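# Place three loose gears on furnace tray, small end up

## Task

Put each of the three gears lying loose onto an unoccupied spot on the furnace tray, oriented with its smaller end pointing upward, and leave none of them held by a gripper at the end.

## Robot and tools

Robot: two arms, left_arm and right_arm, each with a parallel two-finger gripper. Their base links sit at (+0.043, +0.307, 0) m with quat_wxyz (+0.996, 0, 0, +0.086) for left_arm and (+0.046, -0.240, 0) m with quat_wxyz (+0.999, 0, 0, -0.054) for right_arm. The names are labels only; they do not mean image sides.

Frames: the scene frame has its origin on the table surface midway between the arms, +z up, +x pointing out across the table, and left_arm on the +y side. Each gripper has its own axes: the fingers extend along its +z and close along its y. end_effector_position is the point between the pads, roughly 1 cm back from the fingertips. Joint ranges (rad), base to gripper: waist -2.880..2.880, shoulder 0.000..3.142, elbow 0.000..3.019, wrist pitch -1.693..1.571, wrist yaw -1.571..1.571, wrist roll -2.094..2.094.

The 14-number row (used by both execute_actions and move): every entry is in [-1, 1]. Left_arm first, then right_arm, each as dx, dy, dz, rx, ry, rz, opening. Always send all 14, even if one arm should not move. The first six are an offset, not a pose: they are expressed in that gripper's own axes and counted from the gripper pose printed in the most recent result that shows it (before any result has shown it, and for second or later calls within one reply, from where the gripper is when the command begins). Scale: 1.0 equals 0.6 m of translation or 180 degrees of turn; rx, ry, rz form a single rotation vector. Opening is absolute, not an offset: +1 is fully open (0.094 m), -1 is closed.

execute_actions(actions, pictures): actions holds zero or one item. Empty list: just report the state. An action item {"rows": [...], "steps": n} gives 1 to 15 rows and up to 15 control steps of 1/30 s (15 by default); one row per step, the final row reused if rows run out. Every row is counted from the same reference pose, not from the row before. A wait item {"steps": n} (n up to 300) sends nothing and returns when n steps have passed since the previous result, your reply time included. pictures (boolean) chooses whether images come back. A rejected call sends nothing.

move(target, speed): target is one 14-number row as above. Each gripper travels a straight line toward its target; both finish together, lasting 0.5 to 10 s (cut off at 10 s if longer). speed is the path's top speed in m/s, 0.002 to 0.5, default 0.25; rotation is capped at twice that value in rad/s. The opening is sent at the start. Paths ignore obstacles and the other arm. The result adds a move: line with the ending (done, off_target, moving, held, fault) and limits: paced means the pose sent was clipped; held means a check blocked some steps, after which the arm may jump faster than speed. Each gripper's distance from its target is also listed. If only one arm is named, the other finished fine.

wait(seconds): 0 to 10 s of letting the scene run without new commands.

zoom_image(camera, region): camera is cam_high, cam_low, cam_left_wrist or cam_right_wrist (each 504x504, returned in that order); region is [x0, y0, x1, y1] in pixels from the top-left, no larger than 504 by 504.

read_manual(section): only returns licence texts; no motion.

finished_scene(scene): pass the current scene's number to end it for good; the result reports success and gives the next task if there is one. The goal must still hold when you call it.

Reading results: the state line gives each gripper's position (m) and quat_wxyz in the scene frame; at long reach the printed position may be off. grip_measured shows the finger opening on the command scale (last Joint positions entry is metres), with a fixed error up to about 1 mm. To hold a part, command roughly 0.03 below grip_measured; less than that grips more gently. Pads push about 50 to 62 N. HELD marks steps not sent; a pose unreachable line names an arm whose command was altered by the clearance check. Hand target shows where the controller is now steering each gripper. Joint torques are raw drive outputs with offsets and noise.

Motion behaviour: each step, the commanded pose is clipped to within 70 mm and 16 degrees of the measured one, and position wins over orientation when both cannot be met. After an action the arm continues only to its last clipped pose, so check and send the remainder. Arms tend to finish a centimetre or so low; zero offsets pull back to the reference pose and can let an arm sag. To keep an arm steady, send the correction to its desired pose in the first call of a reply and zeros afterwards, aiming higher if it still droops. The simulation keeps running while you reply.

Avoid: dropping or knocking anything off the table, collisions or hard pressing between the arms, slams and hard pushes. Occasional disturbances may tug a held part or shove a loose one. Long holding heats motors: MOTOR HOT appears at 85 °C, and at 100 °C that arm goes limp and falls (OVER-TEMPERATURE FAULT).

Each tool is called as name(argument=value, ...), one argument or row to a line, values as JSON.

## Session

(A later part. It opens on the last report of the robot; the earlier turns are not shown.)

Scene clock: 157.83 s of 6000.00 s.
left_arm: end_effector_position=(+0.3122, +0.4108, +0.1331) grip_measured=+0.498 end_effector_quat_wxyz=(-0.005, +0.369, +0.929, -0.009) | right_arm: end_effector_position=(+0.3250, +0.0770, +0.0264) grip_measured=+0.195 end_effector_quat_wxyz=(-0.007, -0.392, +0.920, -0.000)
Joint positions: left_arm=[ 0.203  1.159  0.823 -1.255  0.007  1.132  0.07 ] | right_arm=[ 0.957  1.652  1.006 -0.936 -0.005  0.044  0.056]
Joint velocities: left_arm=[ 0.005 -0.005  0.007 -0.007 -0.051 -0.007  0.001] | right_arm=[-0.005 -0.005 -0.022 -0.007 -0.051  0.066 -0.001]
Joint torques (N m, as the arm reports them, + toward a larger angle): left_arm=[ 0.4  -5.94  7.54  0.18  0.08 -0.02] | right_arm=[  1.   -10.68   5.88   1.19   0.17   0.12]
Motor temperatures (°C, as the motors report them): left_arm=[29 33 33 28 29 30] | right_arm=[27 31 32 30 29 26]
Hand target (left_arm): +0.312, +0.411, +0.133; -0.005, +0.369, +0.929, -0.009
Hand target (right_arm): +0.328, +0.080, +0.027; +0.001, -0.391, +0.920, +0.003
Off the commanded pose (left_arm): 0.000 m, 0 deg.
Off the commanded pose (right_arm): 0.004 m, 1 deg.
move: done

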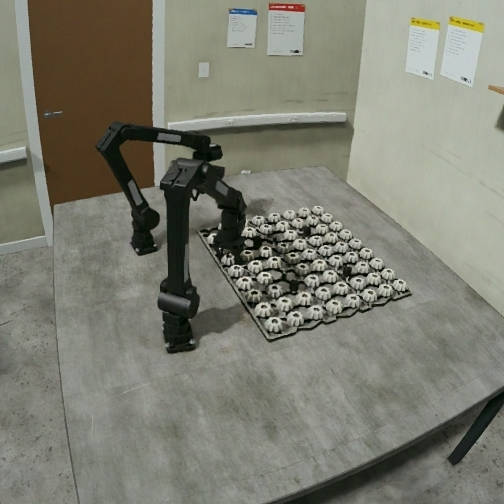

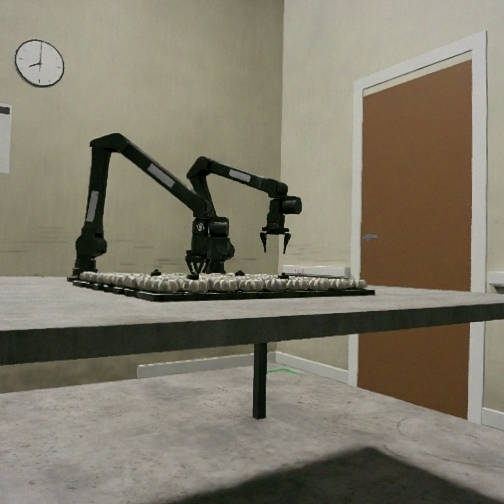

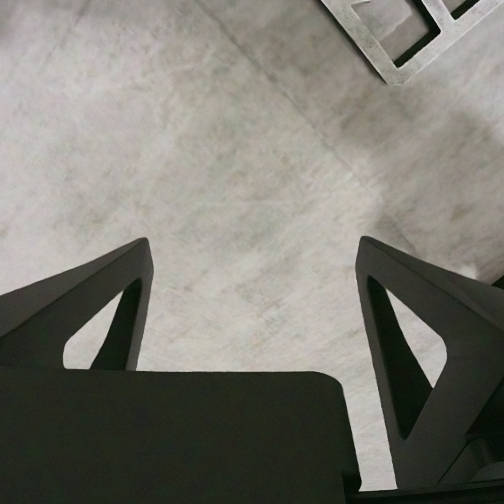

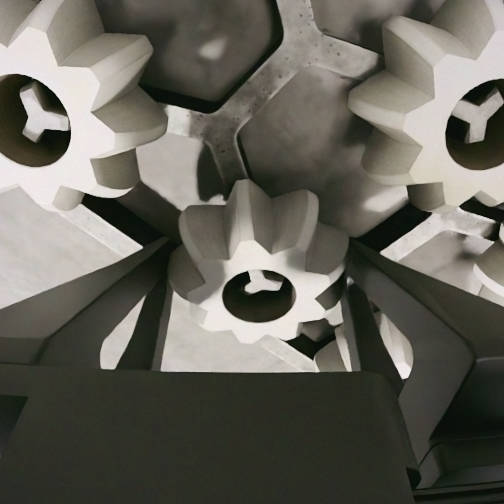

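move(
  target=[0,0,0,0,0,0,0.5, 0,0,0,0,0,0,0.45],
  speed=0.02,
)

move(
  target=[0,0,0,0,0,0,0.5, -0.037,0.002,-0.15,-0.001,-0.026,0,0.45],
  speed=0.08,
)

Scene clock: 160.27 s of 6000.00 s.
left_arm: end_effector_position=(+0.3122, +0.4108, +0.1331) grip_measured=+0.498 end_effector_quat_wxyz=(-0.005, +0.369, +0.929, -0.009) | right_arm: end_effector_position=(+0.3250, +0.0770, +0.0264) grip_measured=+0.448 end_effector_quat_wxyz=(-0.007, -0.392, +0.920, -0.000)
Joint positions: left_arm=[ 0.203  1.159  0.823 -1.255  0.007  1.132  0.07 ] | right_arm=[ 0.957  1.652  1.006 -0.936 -0.005  0.044  0.068]
Joint velocities: left_arm=[ 0.024 -0.024 -0.007  0.007 -0.081  0.022  0.001] | right_arm=[-0.024 -0.015 -0.002 -0.002 -0.066  0.022 -0.001]
Joint torques (N m, as the arm reports them, + toward a larger angle): left_arm=[ 0.43 -5.9   7.54  0.17  0.09 -0.02] | right_arm=[  1.15 -10.47   5.81   0.52   0.09   0.12]
Motor temperatures (°C, as the motors report them): left_arm=[29 33 33 28 29 30] | right_arm=[27 31 32 30 29 26]
Hand target (left_arm): +0.312, +0.411, +0.133; -0.005, +0.369, +0.929, -0.009
Hand target (right_arm): +0.325, +0.077, +0.026; -0.007, -0.392, +0.920, -0.000
Off the commanded pose (left_arm): 0.000 m, 0 deg.
Off the commanded pose (right_arm): 0.000 m, 0 deg.
move: done

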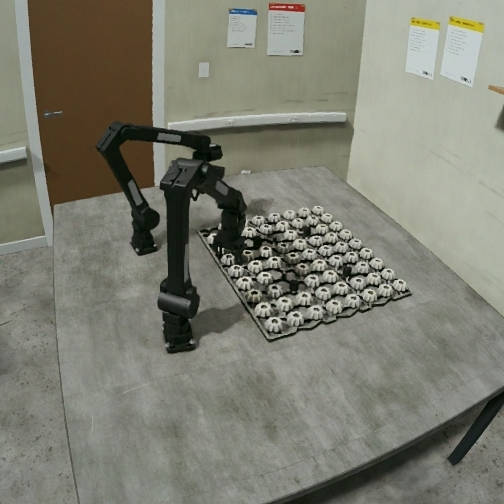

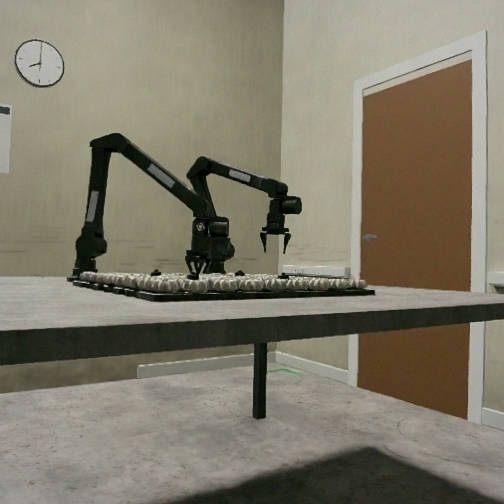

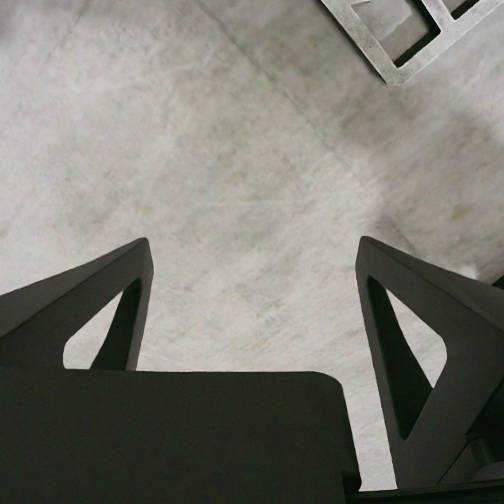

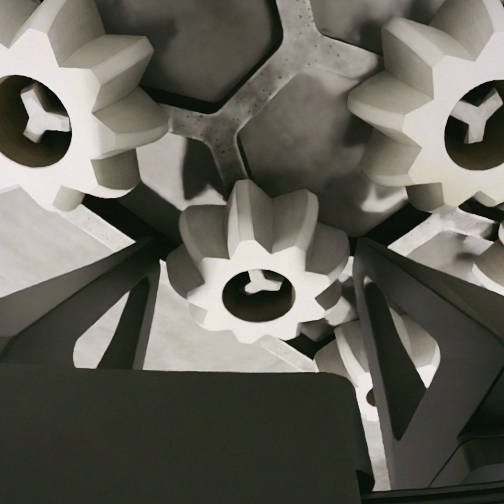

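Scene clock: 161.77 s of 6000.00 s.
left_arm: end_effector_position=(+0.3122, +0.4108, +0.1331) grip_measured=+0.498 end_effector_quat_wxyz=(-0.005, +0.369, +0.929, -0.009) | right_arm: end_effector_position=(+0.3257, +0.0778, +0.0888) grip_measured=+0.448 end_effector_quat_wxyz=(+0.002, -0.392, +0.920, +0.004)
Joint positions: left_arm=[ 0.203  1.159  0.823 -1.255  0.007  1.132  0.07 ] | right_arm=[ 0.957  1.551  1.073 -1.085 -0.005  0.044  0.068]
Joint velocities: left_arm=[-0.005 -0.005  0.002  0.007 -0.066  0.051 -0.   ] | right_arm=[-0.005  0.005 -0.007 -0.012  0.007 -0.037  0.   ]
Joint torques (N m, as the arm reports them, + toward a larger angle): left_arm=[ 0.41 -5.94  7.53  0.17  0.09 -0.02] | right_arm=[  1.79 -10.72  10.48   0.13   0.16   0.07]
Motor temperatures (°C, as the motors report them): left_arm=[29 33 33 28 29 30] | right_arm=[27 31 32 30 29 26]
Hand target (left_arm): +0.312, +0.411, +0.133; -0.005, +0.369, +0.929, -0.009
Hand target (right_arm): +0.339, +0.095, +0.116; +0.030, -0.392, +0.919, +0.018
Off the commanded pose (left_arm): 0.000 m, 0 deg.
Off the commanded pose (right_arm): 0.035 m, 4 deg.
move: off_target (right_arm)

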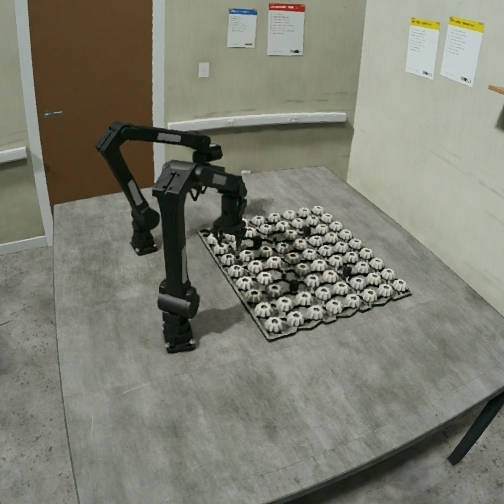

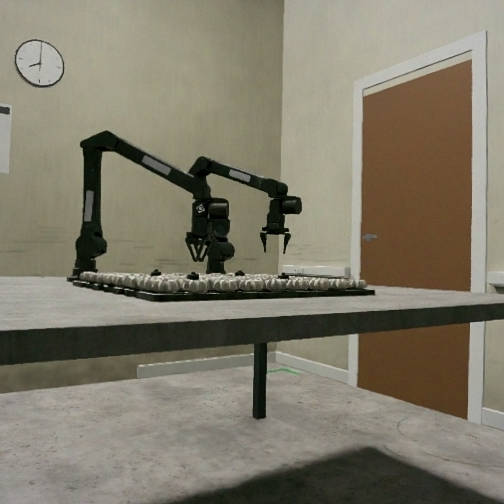

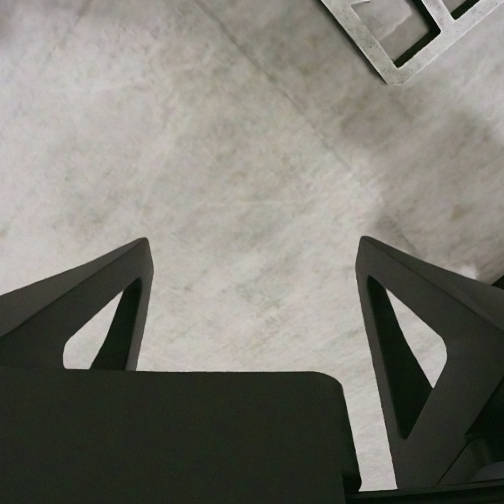

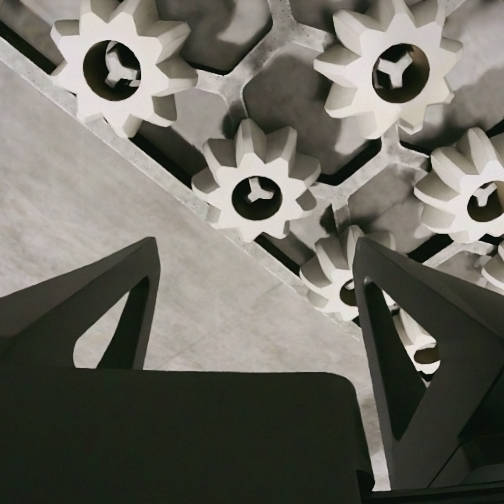

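finished_scene(
  scene=2,
)

The scene is finished: the task was done.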